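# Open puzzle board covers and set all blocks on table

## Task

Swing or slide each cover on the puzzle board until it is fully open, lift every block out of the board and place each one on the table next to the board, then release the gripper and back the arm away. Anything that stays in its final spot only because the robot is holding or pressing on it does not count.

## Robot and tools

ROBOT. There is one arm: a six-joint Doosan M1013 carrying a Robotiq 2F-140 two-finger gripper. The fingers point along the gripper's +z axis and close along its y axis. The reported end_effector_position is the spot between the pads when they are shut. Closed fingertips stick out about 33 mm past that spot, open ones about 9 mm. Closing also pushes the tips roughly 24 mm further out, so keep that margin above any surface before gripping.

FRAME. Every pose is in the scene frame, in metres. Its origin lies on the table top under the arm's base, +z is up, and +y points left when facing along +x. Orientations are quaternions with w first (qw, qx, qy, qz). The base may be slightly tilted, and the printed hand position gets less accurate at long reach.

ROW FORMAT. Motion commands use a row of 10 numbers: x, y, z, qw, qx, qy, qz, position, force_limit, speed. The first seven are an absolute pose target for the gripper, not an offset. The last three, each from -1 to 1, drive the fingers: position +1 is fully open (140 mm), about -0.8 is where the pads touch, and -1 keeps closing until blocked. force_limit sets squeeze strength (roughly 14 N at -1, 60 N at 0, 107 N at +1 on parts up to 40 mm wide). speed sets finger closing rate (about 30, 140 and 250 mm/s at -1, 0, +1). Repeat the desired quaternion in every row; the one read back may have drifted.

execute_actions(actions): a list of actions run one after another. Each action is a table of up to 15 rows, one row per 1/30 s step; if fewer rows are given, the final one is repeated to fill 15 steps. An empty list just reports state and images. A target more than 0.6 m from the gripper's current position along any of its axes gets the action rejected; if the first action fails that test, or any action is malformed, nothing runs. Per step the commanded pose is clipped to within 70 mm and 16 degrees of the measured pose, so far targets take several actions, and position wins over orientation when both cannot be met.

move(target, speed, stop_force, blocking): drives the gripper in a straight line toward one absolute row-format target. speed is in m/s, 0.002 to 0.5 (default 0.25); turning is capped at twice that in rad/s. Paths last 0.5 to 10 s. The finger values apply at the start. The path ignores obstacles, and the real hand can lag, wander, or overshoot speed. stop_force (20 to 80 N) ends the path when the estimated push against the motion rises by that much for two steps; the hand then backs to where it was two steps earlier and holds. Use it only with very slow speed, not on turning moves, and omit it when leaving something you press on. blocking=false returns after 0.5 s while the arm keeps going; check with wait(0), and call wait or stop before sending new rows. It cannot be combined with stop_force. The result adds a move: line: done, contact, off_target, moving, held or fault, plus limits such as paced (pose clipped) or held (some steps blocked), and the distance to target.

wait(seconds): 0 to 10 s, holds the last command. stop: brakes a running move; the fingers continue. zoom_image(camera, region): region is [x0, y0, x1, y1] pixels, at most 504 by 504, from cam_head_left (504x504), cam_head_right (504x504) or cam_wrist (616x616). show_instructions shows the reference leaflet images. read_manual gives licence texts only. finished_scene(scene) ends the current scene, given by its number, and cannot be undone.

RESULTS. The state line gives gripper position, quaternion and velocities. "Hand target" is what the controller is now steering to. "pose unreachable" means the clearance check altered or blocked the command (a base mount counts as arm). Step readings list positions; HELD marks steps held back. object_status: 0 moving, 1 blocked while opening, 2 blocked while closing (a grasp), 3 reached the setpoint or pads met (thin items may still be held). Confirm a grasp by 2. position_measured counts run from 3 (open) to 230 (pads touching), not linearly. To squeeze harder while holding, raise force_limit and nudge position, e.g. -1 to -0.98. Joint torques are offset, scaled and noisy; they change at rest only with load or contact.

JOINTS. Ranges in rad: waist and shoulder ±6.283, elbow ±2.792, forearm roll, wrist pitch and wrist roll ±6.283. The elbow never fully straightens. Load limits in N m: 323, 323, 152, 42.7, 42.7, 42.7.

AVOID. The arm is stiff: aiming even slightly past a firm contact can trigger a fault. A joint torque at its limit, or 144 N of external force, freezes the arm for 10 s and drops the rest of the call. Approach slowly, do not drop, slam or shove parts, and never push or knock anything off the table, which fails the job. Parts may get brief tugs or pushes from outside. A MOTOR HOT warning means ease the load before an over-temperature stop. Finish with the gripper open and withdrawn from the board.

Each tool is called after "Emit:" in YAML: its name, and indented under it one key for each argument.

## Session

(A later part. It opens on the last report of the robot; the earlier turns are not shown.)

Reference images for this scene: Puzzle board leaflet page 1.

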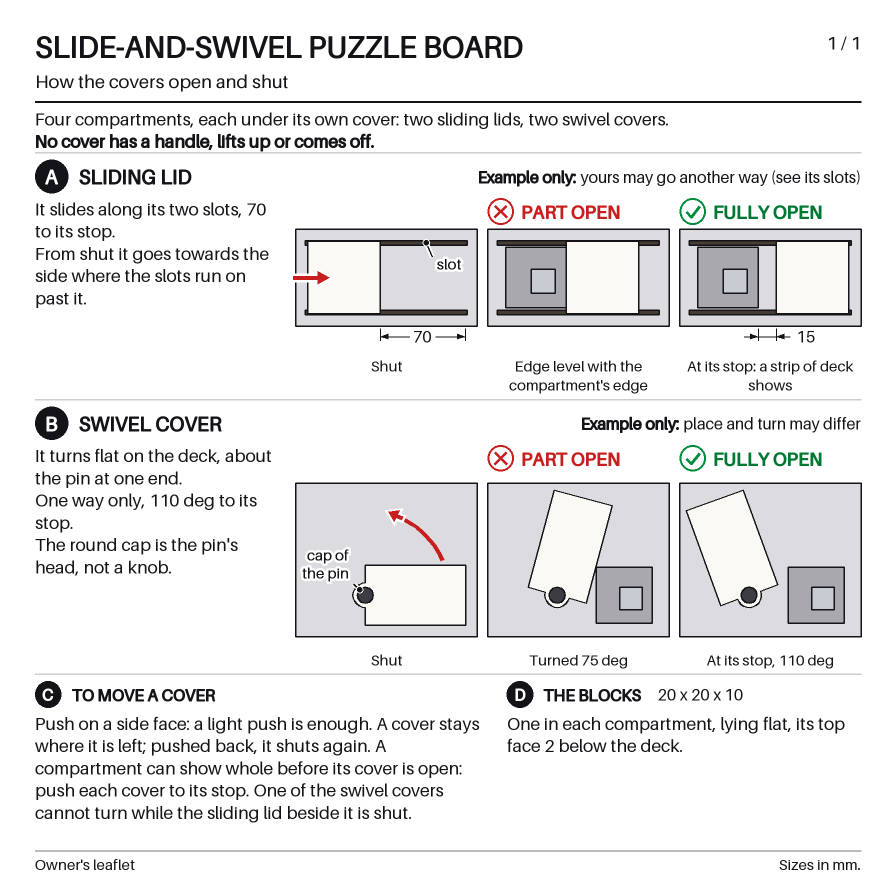

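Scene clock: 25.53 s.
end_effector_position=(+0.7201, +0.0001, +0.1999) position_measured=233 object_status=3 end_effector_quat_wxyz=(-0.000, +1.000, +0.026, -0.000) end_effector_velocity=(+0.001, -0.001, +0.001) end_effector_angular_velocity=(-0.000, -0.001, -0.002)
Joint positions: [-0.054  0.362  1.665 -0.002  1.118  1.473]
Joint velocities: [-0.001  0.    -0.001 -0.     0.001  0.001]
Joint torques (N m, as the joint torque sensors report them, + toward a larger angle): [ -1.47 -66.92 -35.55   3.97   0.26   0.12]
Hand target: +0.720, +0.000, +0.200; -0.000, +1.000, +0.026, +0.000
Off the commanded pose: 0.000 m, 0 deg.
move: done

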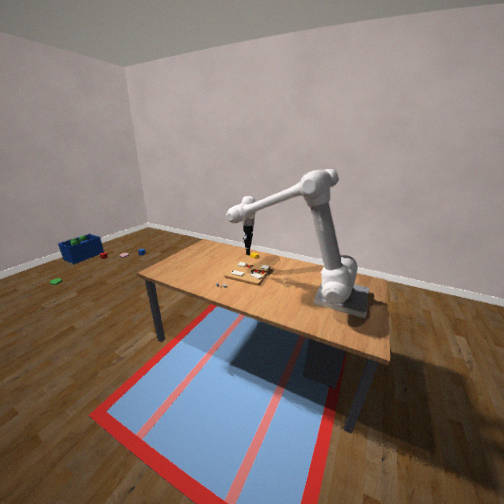

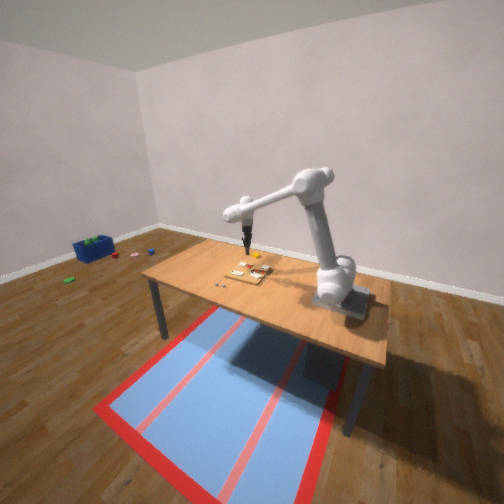

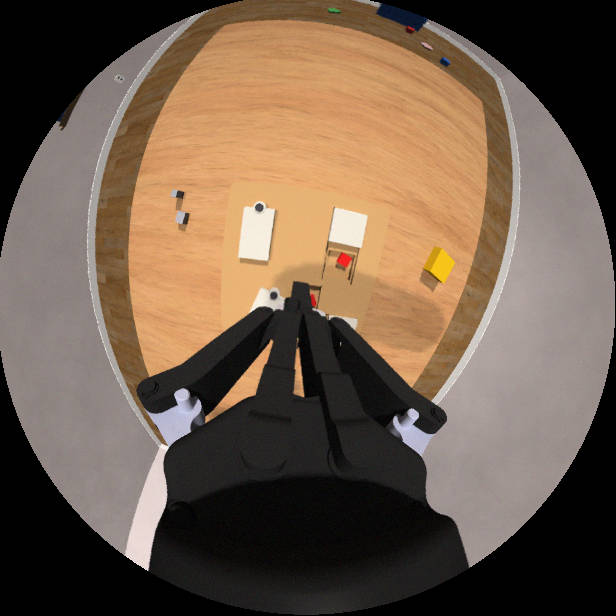

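Stop reached. Next swivel.

Emit:
move:
  target: [0.75,0.135,0.075,0,0.9997,0.026,0,-1,0,0]

Emit:
move:
  target: [0.75,0.135,0.0595,0,0.9997,0.026,0,-1,0,0]
  speed: 0.03

Emit:
move:
  target: [0.75,0.10,0.0595,0,0.9997,0.026,0,-1,0,0]
  speed: 0.03

Scene clock: 26.83 s.
end_effector_position=(+0.7499, +0.1351, +0.0750) position_measured=233 object_status=3 end_effector_quat_wxyz=(+0.000, +1.000, +0.026, +0.000) end_effector_velocity=(+0.000, -0.001, -0.000) end_effector_angular_velocity=(-0.003, +0.000, +0.002)
Joint positions: [ 0.125  0.525  1.675 -0.002  0.947  1.654]
Joint velocities: [-0.     0.    -0.    -0.003  0.    -0.001]
Joint torques (N m, as the joint torque sensors report them, + toward a larger angle): [ -2.74 -81.49 -30.45   3.57   0.39  -0.14]
Hand target: +0.750, +0.135, +0.075; +0.000, +1.000, +0.026, -0.000
Off the commanded pose: 0.000 m, 0 deg.
move: done

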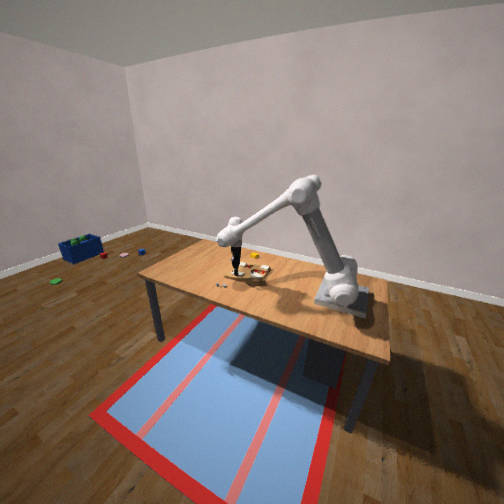

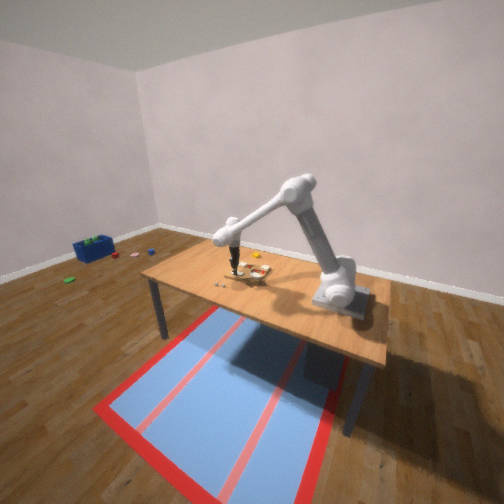

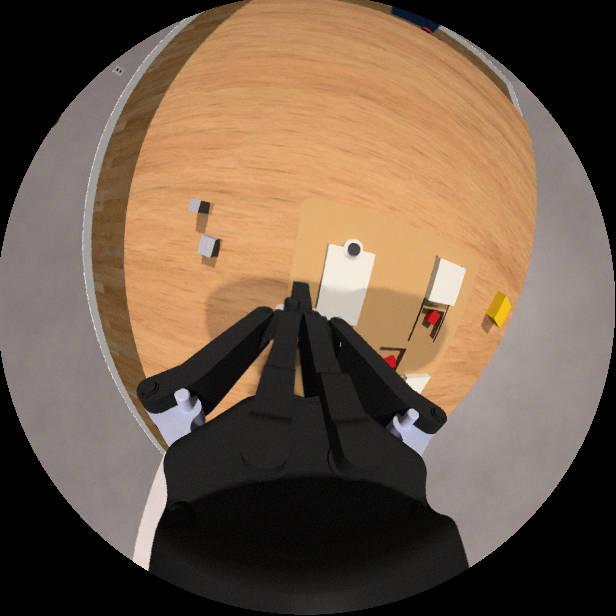

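Scene clock: 27.57 s.
end_effector_position=(+0.7500, +0.1350, +0.0595) position_measured=233 object_status=3 end_effector_quat_wxyz=(+0.000, +1.000, +0.026, -0.000) end_effector_velocity=(-0.001, +0.000, -0.000) end_effector_angular_velocity=(-0.000, +0.001, +0.001)
Joint positions: [ 0.125  0.54   1.683 -0.002  0.923  1.653]
Joint velocities: [ 0.001  0.     0.001 -0.    -0.    -0.   ]
Joint torques (N m, as the joint torque sensors report them, + toward a larger angle): [ -2.08 -81.62 -29.81   3.41   0.01  -0.08]
Hand target: +0.750, +0.135, +0.059; +0.000, +1.000, +0.026, +0.000
Off the commanded pose: 0.000 m, 0 deg.
move: done

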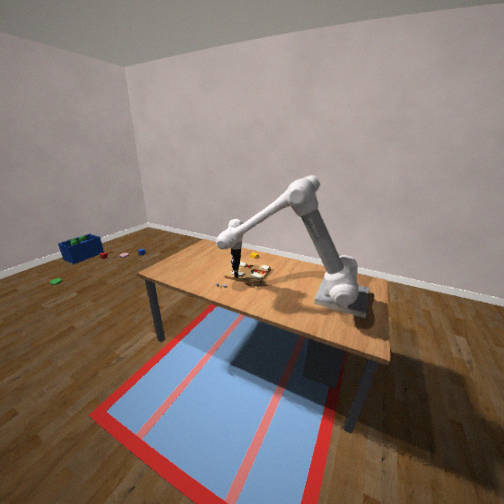

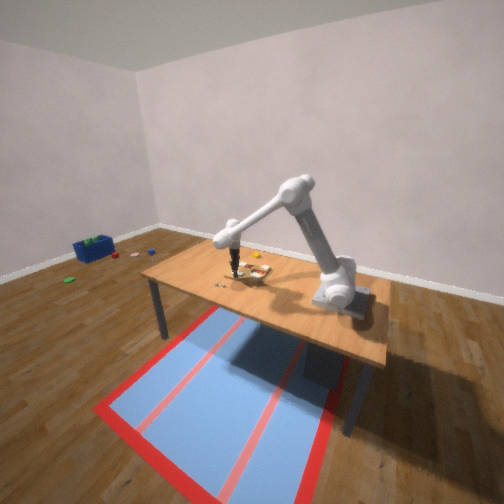

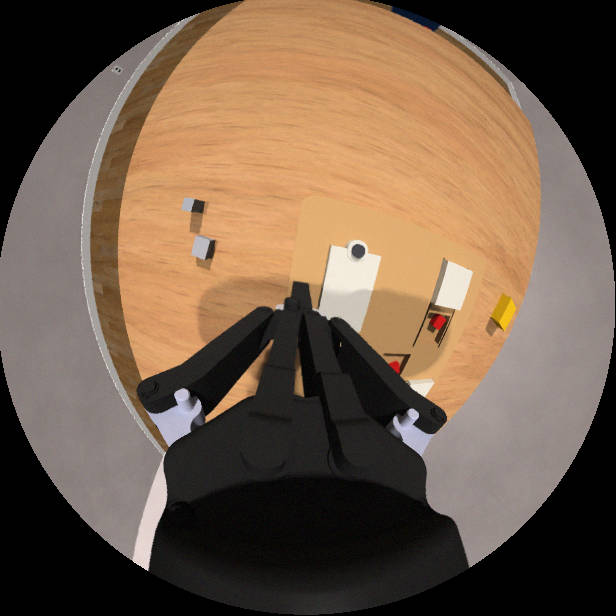

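Scene clock: 28.97 s.
end_effector_position=(+0.7500, +0.1000, +0.0595) position_measured=233 object_status=3 end_effector_quat_wxyz=(-0.000, +1.000, +0.026, +0.000) end_effector_velocity=(-0.001, +0.000, -0.001) end_effector_angular_velocity=(+0.000, +0.001, -0.000)
Joint positions: [ 0.079  0.533  1.695 -0.002  0.918  1.608]
Joint velocities: [ 0.     0.     0.001  0.    -0.     0.   ]
Joint torques (N m, as the joint torque sensors report them, + toward a larger angle): [ -2.04 -82.41 -31.1    3.27   0.11   0.27]
Hand target: +0.750, +0.100, +0.060; -0.000, +1.000, +0.026, +0.000
Off the commanded pose: 0.000 m, 0 deg.
move: done

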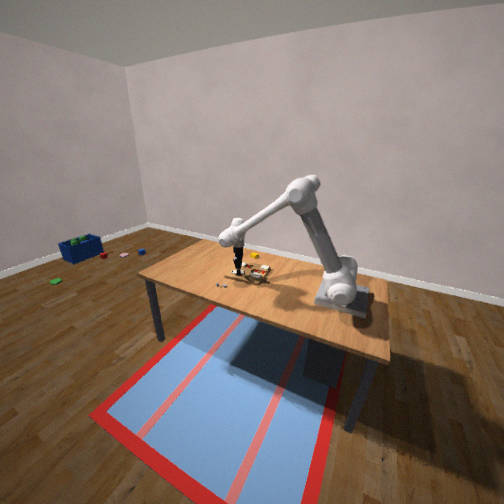

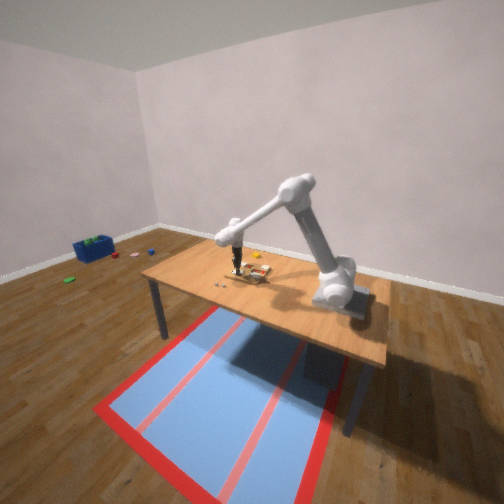

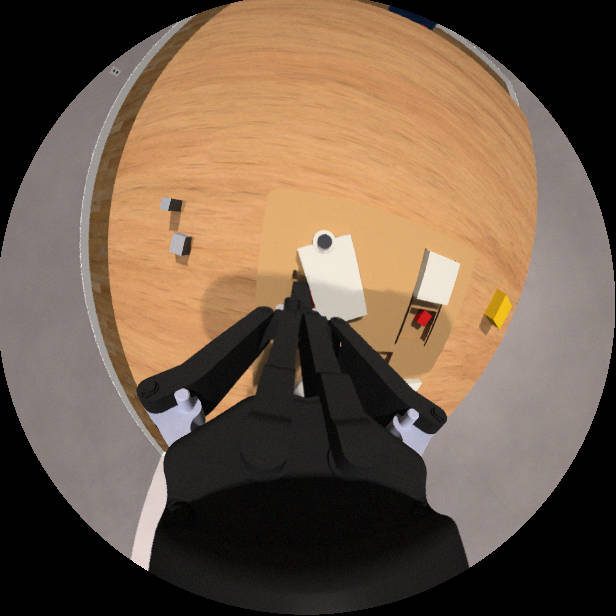

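Emit:
move:
  target: [0.75,0.022,0.0595,0,0.9997,0.026,0,-1,0,0]
  speed: 0.04

Emit:
move:
  target: [0.793,0.022,0.0595,0,0.9997,0.026,0,-1,0,0]
  speed: 0.04

Emit:
move:
  target: [0.70,0.06,0.062,0,0.9997,0.026,0,-1,0,0]
  speed: 0.1

Scene clock: 31.27 s.
end_effector_position=(+0.7501, +0.0220, +0.0595) position_measured=233 object_status=3 end_effector_quat_wxyz=(-0.000, +1.000, +0.026, +0.000) end_effector_velocity=(-0.000, -0.001, -0.000) end_effector_angular_velocity=(-0.000, +0.001, -0.002)
Joint positions: [-0.024  0.525  1.709 -0.003  0.912  1.505]
Joint velocities: [-0.001  0.     0.001 -0.     0.     0.   ]
Joint torques (N m, as the joint torque sensors report them, + toward a larger angle): [  0.55 -79.91 -30.44   3.64  -0.11   0.2 ]
Hand target: +0.750, +0.022, +0.060; -0.000, +1.000, +0.026, +0.000
Off the commanded pose: 0.000 m, 0 deg.
move: done

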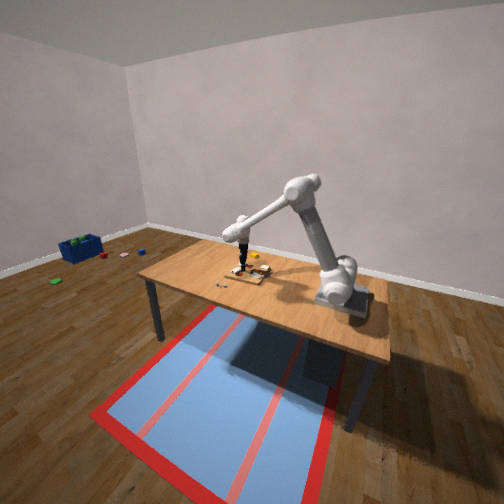

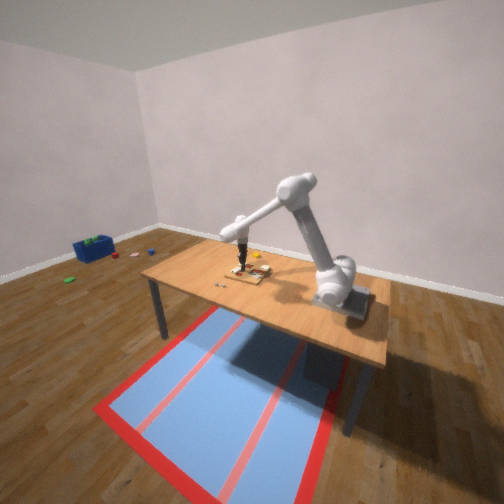

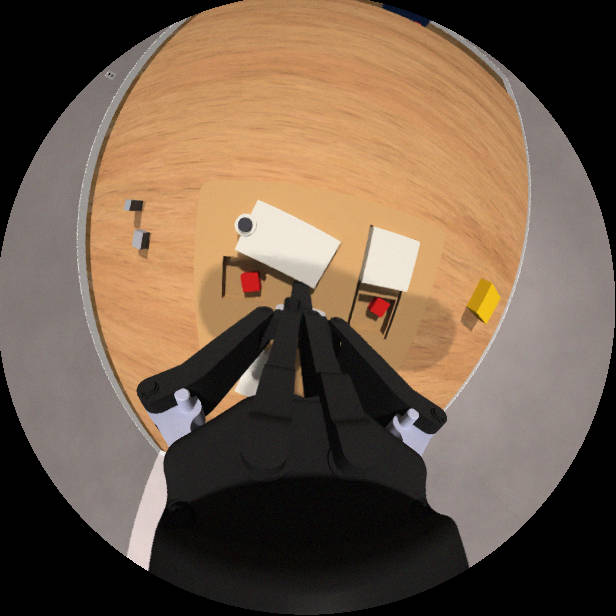

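Scene clock: 32.57 s.
end_effector_position=(+0.7930, +0.0220, +0.0595) position_measured=233 object_status=3 end_effector_quat_wxyz=(-0.000, +1.000, +0.026, -0.000) end_effector_velocity=(-0.000, -0.000, -0.000) end_effector_angular_velocity=(+0.000, +0.000, -0.001)
Joint positions: [-0.023  0.581  1.613 -0.003  0.952  1.505]
Joint velocities: [-0.001 -0.     0.     0.    -0.     0.   ]
Joint torques (N m, as the joint torque sensors report them, + toward a larger angle): [ -0.94 -85.53 -32.31   3.71   0.29   0.1 ]
Hand target: +0.793, +0.022, +0.059; -0.000, +1.000, +0.026, +0.000
Off the commanded pose: 0.000 m, 0 deg.
move: done

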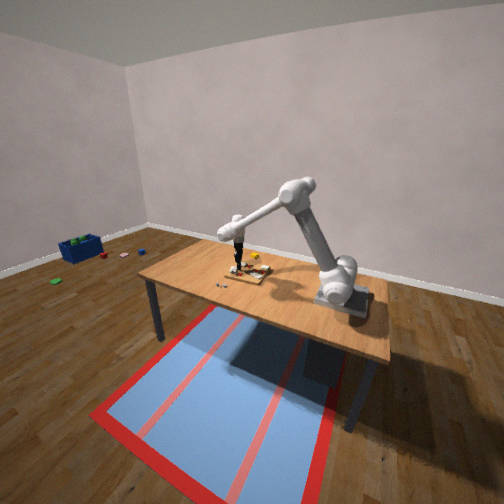

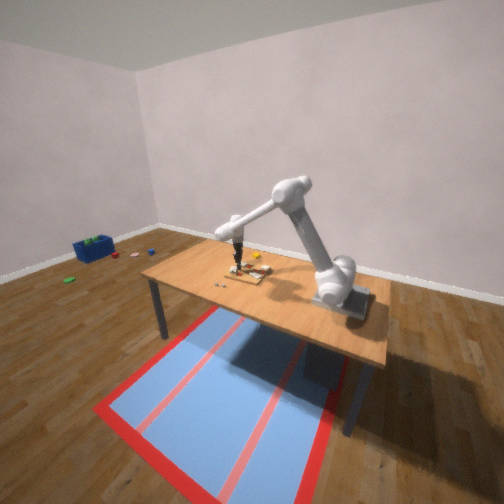

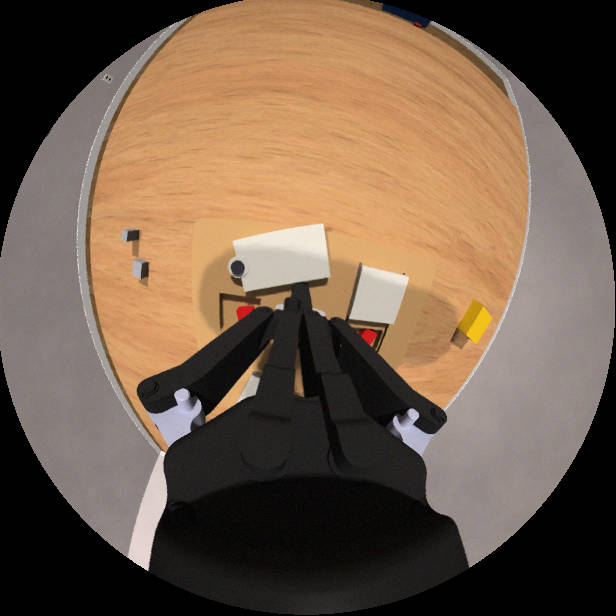

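Scene clock: 33.87 s.
end_effector_position=(+0.7000, +0.0600, +0.0621) position_measured=233 object_status=3 end_effector_quat_wxyz=(+0.000, +1.000, +0.026, -0.000) end_effector_velocity=(+0.002, -0.000, +0.001) end_effector_angular_velocity=(+0.000, -0.003, -0.001)
Joint positions: [ 0.029  0.461  1.81  -0.002  0.875  1.558]
Joint velocities: [-0.    -0.    -0.002  0.    -0.     0.   ]
Joint torques (N m, as the joint torque sensors report them, + toward a larger angle): [ -0.03 -73.94 -30.35   3.49  -0.14   0.26]
Hand target: +0.700, +0.060, +0.062; +0.000, +1.000, +0.026, -0.000
Off the commanded pose: 0.000 m, 0 deg.
move: done

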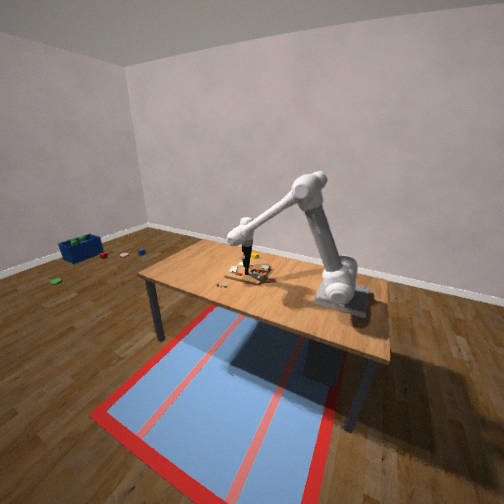

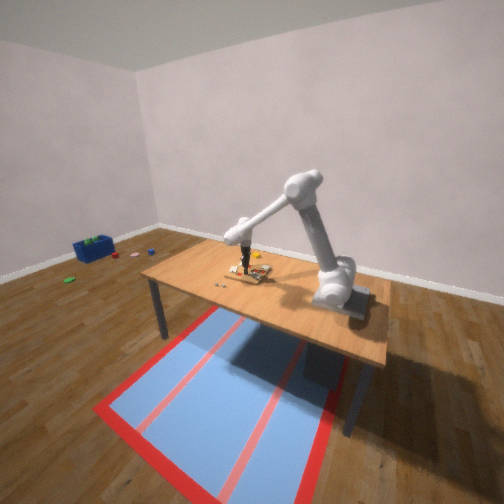

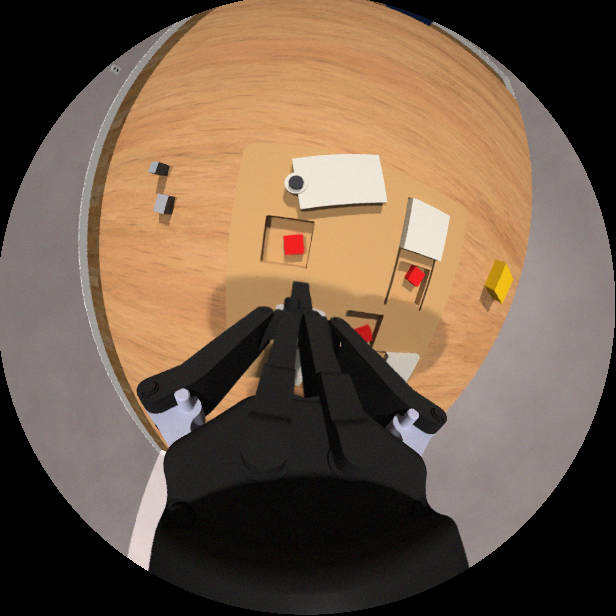

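No stop felt; push a bit more.

Emit:
move:
  target: [0.788,0.022,0.0595,0,0.9997,0.026,0,-1,0,0]
  speed: 0.1

Emit:
move:
  target: [0.80,0.022,0.0595,0,0.9997,0.026,0,-1,0,0]
  speed: 0.02

Emit:
move:
  target: [0.735,0.082,0.0595,0,0.9997,0.026,0,-0.44,0,-0.8]
  speed: 0.1

Emit:
zoom_image:
  camera: "cam_wrist"
  region: [250,230,360,340]

Scene clock: 35.27 s.
end_effector_position=(+0.7880, +0.0220, +0.0594) position_measured=233 object_status=3 end_effector_quat_wxyz=(-0.000, +1.000, +0.026, +0.000) end_effector_velocity=(+0.000, -0.000, -0.000) end_effector_angular_velocity=(-0.000, +0.000, -0.001)
Joint positions: [-0.023  0.574  1.625 -0.003  0.947  1.505]
Joint velocities: [ 0.     0.    -0.    -0.     0.     0.001]
Joint torques (N m, as the joint torque sensors report them, + toward a larger angle): [ -0.48 -86.09 -31.59   3.62   0.25  -0.01]
Hand target: +0.788, +0.022, +0.059; -0.000, +1.000, +0.026, +0.000
Off the commanded pose: 0.000 m, 0 deg.
move: done

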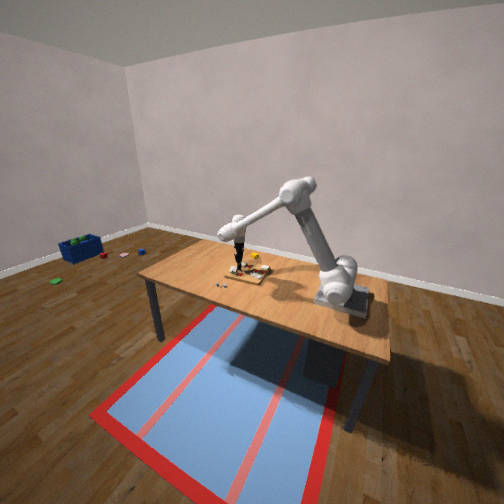

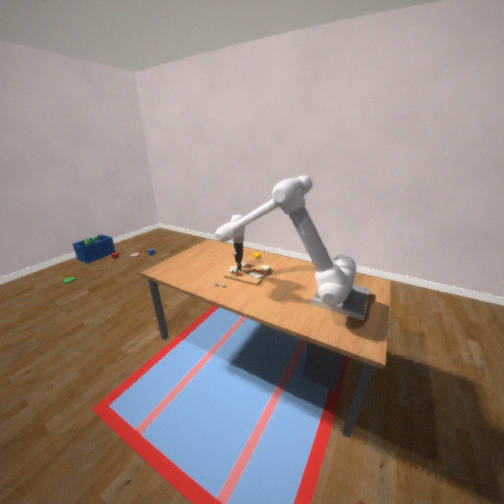

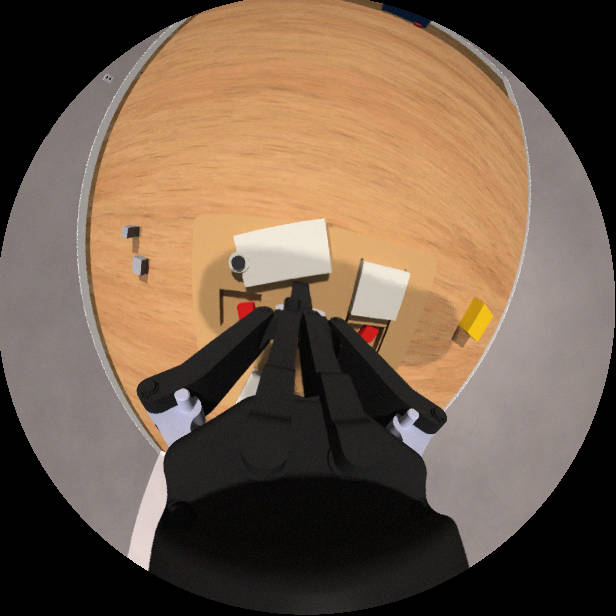

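Scene clock: 36.10 s.
end_effector_position=(+0.8000, +0.0220, +0.0595) position_measured=233 object_status=3 end_effector_quat_wxyz=(-0.000, +1.000, +0.026, -0.000) end_effector_velocity=(+0.001, +0.001, +0.001) end_effector_angular_velocity=(+0.000, -0.001, -0.001)
Joint positions: [-0.023  0.59   1.597 -0.003  0.959  1.506]
Joint velocities: [ 0.001 -0.    -0.001  0.     0.     0.002]
Joint torques (N m, as the joint torque sensors report them, + toward a larger angle): [ -0.93 -87.7  -36.92   3.94  -2.43   0.14]
Hand target: +0.800, +0.022, +0.059; -0.000, +1.000, +0.026, +0.000
Off the commanded pose: 0.000 m, 0 deg.
move: done

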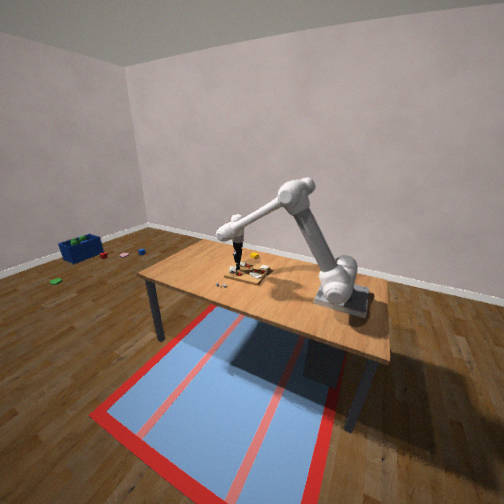

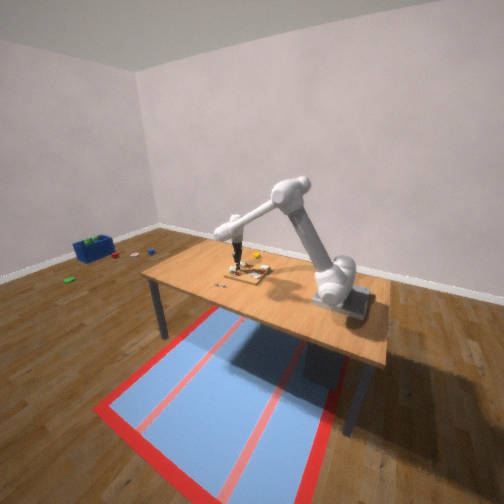

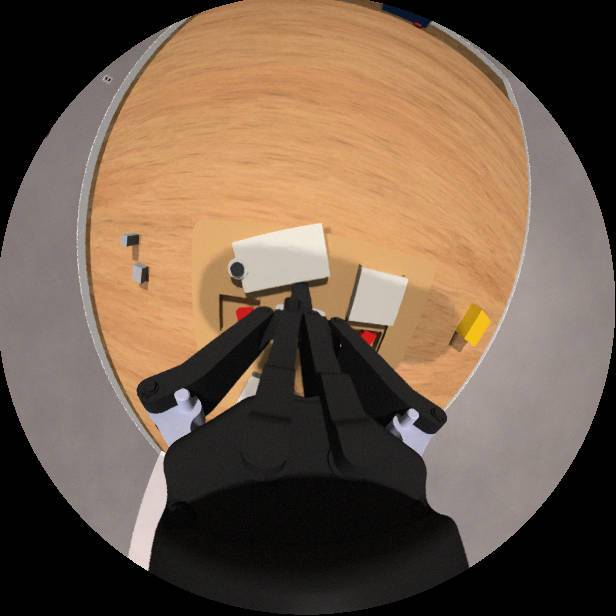

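Scene clock: 37.27 s.
end_effector_position=(+0.7350, +0.0820, +0.0595) position_measured=185 object_status=3 end_effector_quat_wxyz=(+0.000, +1.000, +0.026, -0.000) end_effector_velocity=(-0.001, -0.000, -0.001) end_effector_angular_velocity=(+0.000, +0.001, -0.001)
Joint positions: [ 0.057  0.511  1.733 -0.002  0.903  1.585]
Joint velocities: [-0.     0.     0.001  0.     0.     0.001]
Joint torques (N m, as the joint torque sensors report them, + toward a larger angle): [ -1.02 -79.56 -30.79   3.31   0.03   0.21]
Hand target: +0.735, +0.082, +0.060; +0.000, +1.000, +0.026, -0.000
Off the commanded pose: 0.000 m, 0 deg.
move: done

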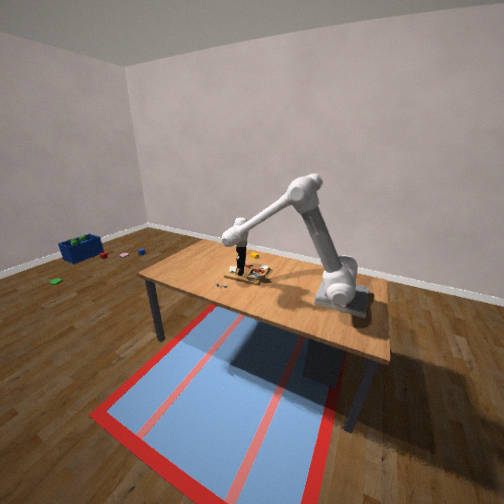

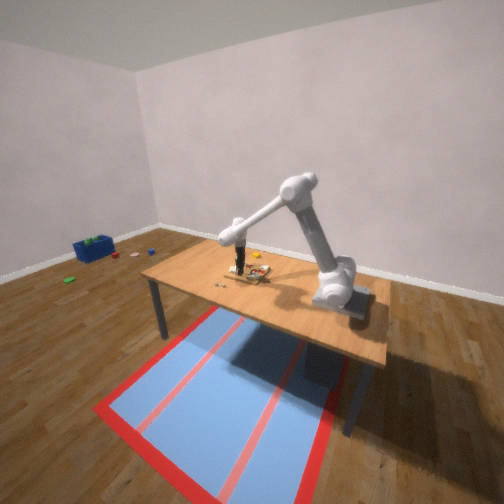

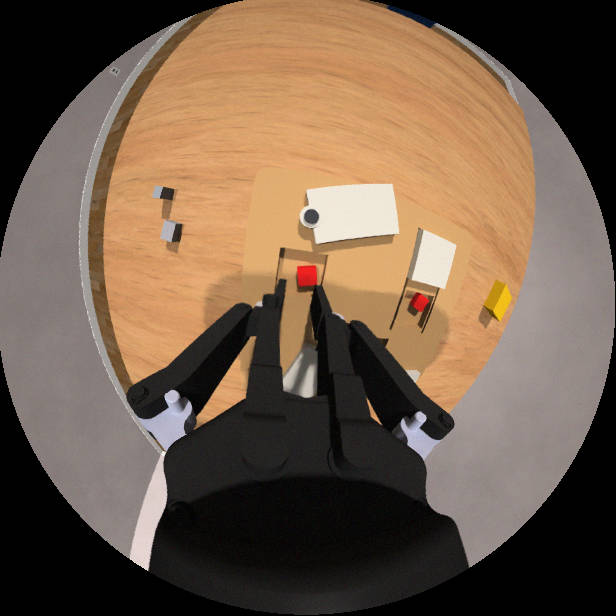

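Region (250, 230, 360, 340) of cam_wrist's 616x616 image, scaled by 4.582, with more detail than that image has.

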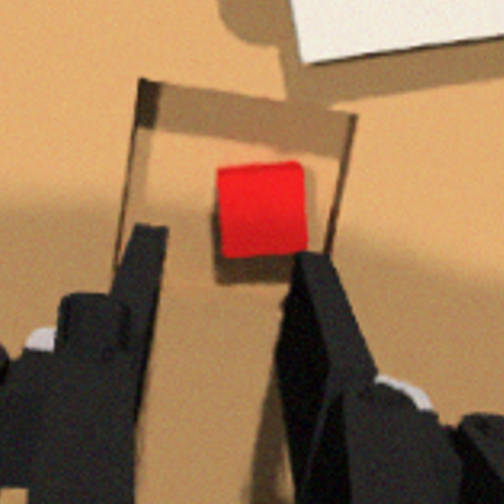

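Emit:
move:
  target: [0.758,0.082,0.0585,0,0.688,0.725,0,-0.44,0,0]
  speed: 0.4

Emit:
zoom_image:
  camera: "cam_wrist"
  region: [250,230,360,340]

Scene clock: 39.80 s.
end_effector_position=(+0.7580, +0.0820, +0.0585) position_measured=185 object_status=3 end_effector_quat_wxyz=(-0.000, +0.688, +0.725, +0.000) end_effector_velocity=(-0.001, -0.000, -0.000) end_effector_angular_velocity=(+0.000, +0.001, -0.002)
Joint positions: [ 0.055  0.542  1.683 -0.002  0.921  0.012]
Joint velocities: [-0.001  0.     0.001  0.     0.     0.001]
Joint torques (N m, as the joint torque sensors report them, + toward a larger angle): [ -0.82 -82.8  -32.24   3.51   0.35   0.24]
Hand target: +0.758, +0.082, +0.058; -0.000, +0.688, +0.725, +0.000
Off the commanded pose: 0.000 m, 0 deg.
move: done

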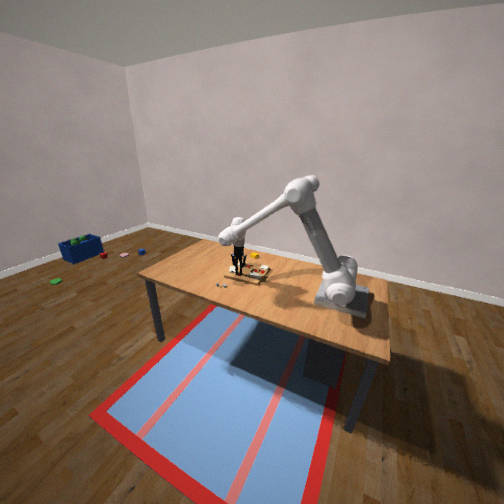

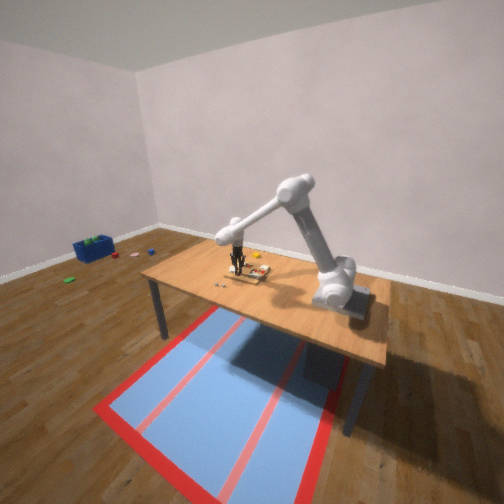

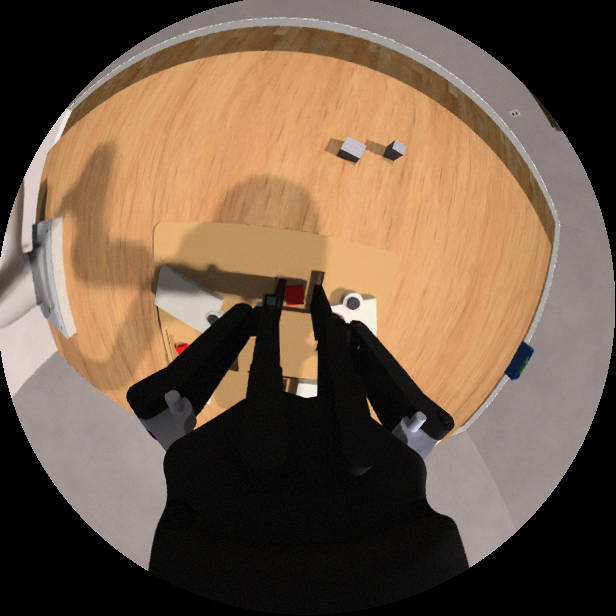

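Region (250, 230, 360, 340) of cam_wrist's 616x616 image, scaled by 4.582, with more detail than that image has.

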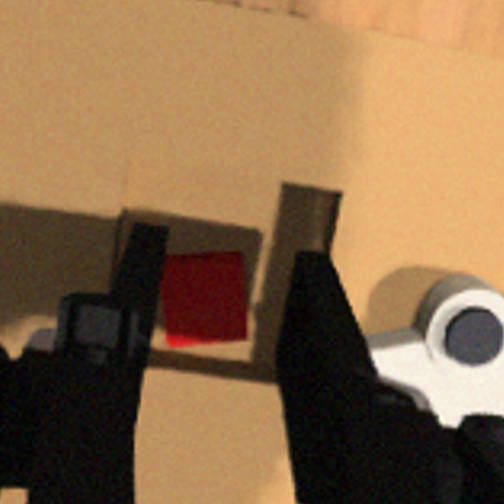

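Emit:
move:
  target: [0.7555,0.084,0.0585,0,0.688,0.725,0,-0.44,0,0]
  speed: 0.02

Emit:
move:
  target: [0.7555,0.084,0.048,0,0.688,0.725,0,-0.44,0,0]
  speed: 0.005
  stop_force: 20

Emit:
zoom_image:
  camera: "cam_wrist"
  region: [250,230,360,340]

Scene clock: 40.67 s.
end_effector_position=(+0.7555, +0.0840, +0.0585) position_measured=185 object_status=3 end_effector_quat_wxyz=(-0.000, +0.688, +0.725, +0.000) end_effector_velocity=(-0.000, -0.001, -0.000) end_effector_angular_velocity=(-0.000, +0.001, -0.001)
Joint positions: [ 0.058  0.539  1.688 -0.002  0.919  0.015]
Joint velocities: [-0.002  0.     0.001 -0.     0.    -0.001]
Joint torques (N m, as the joint torque sensors report them, + toward a larger angle): [ -4.03 -81.64 -31.31   3.34   0.15   0.12]
Hand target: +0.755, +0.084, +0.059; +0.000, +0.688, +0.725, -0.000
Off the commanded pose: 0.000 m, 0 deg.
move: done

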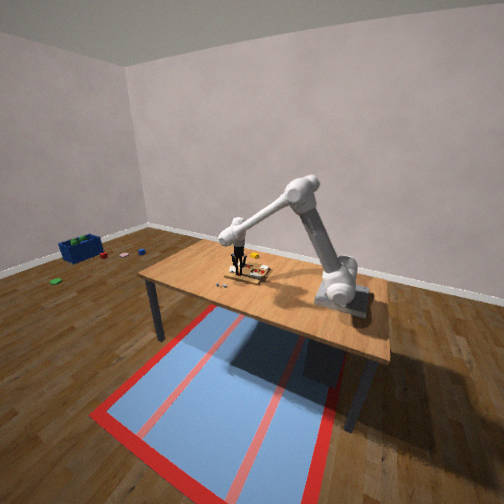

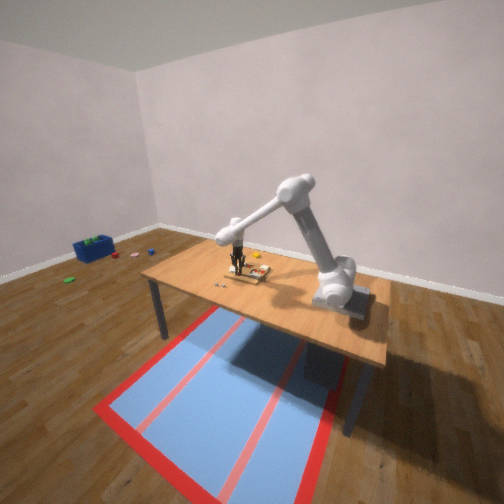

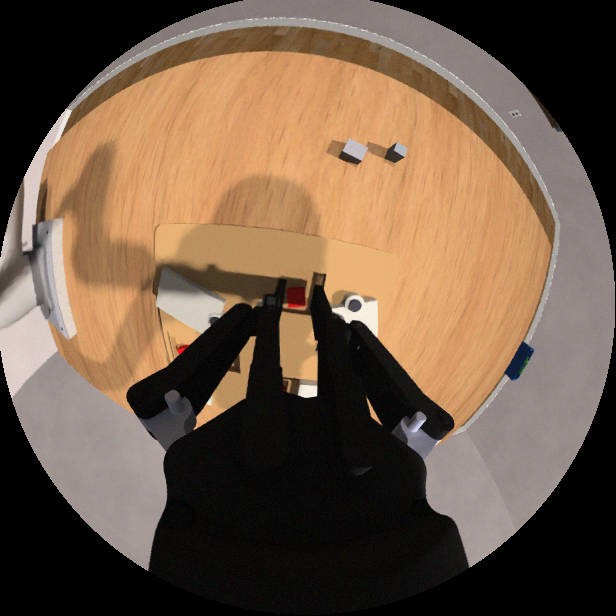

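Scene clock: 43.00 s.
end_effector_position=(+0.7555, +0.0840, +0.0480) position_measured=185 object_status=3 end_effector_quat_wxyz=(-0.000, +0.688, +0.725, +0.000) end_effector_velocity=(+0.001, -0.000, +0.001) end_effector_angular_velocity=(+0.000, -0.002, +0.000)
Joint positions: [ 0.058  0.549  1.694 -0.002  0.903  0.015]
Joint velocities: [-0.    -0.    -0.002  0.     0.    -0.001]
Joint torques (N m, as the joint torque sensors report them, + toward a larger angle): [ -3.74 -82.44 -30.91   4.     0.05   0.47]
Hand target: +0.755, +0.084, +0.048; +0.000, +0.688, +0.725, -0.000
Off the commanded pose: 0.000 m, 0 deg.
move: done

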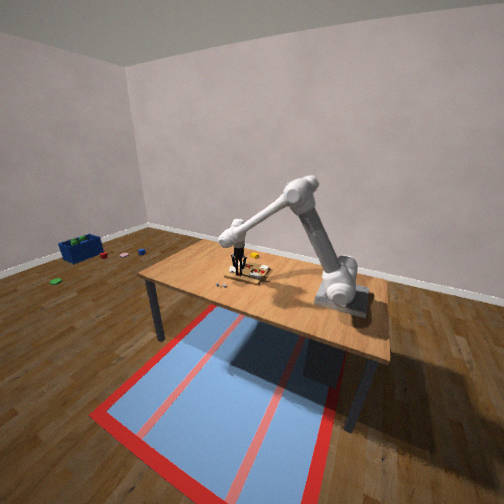

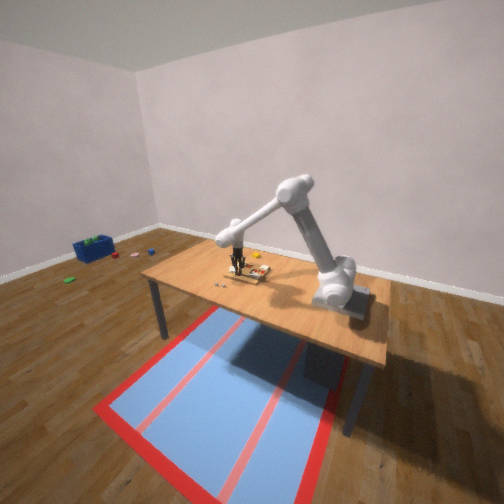

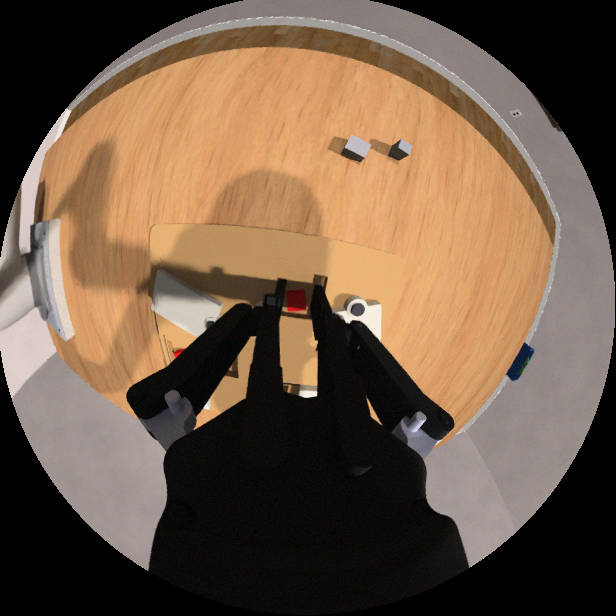

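Region (250, 230, 360, 340) of cam_wrist's 616x616 image, scaled by 4.582, with more detail than that image has.

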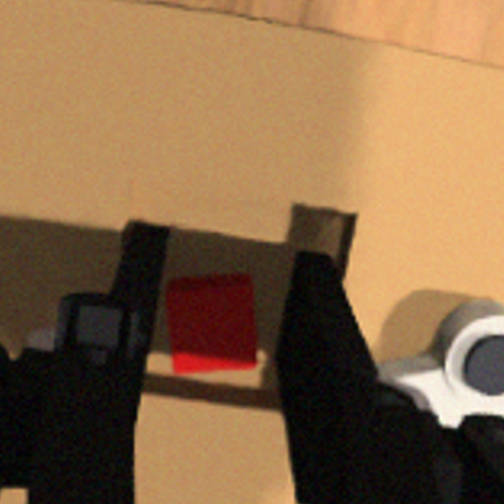

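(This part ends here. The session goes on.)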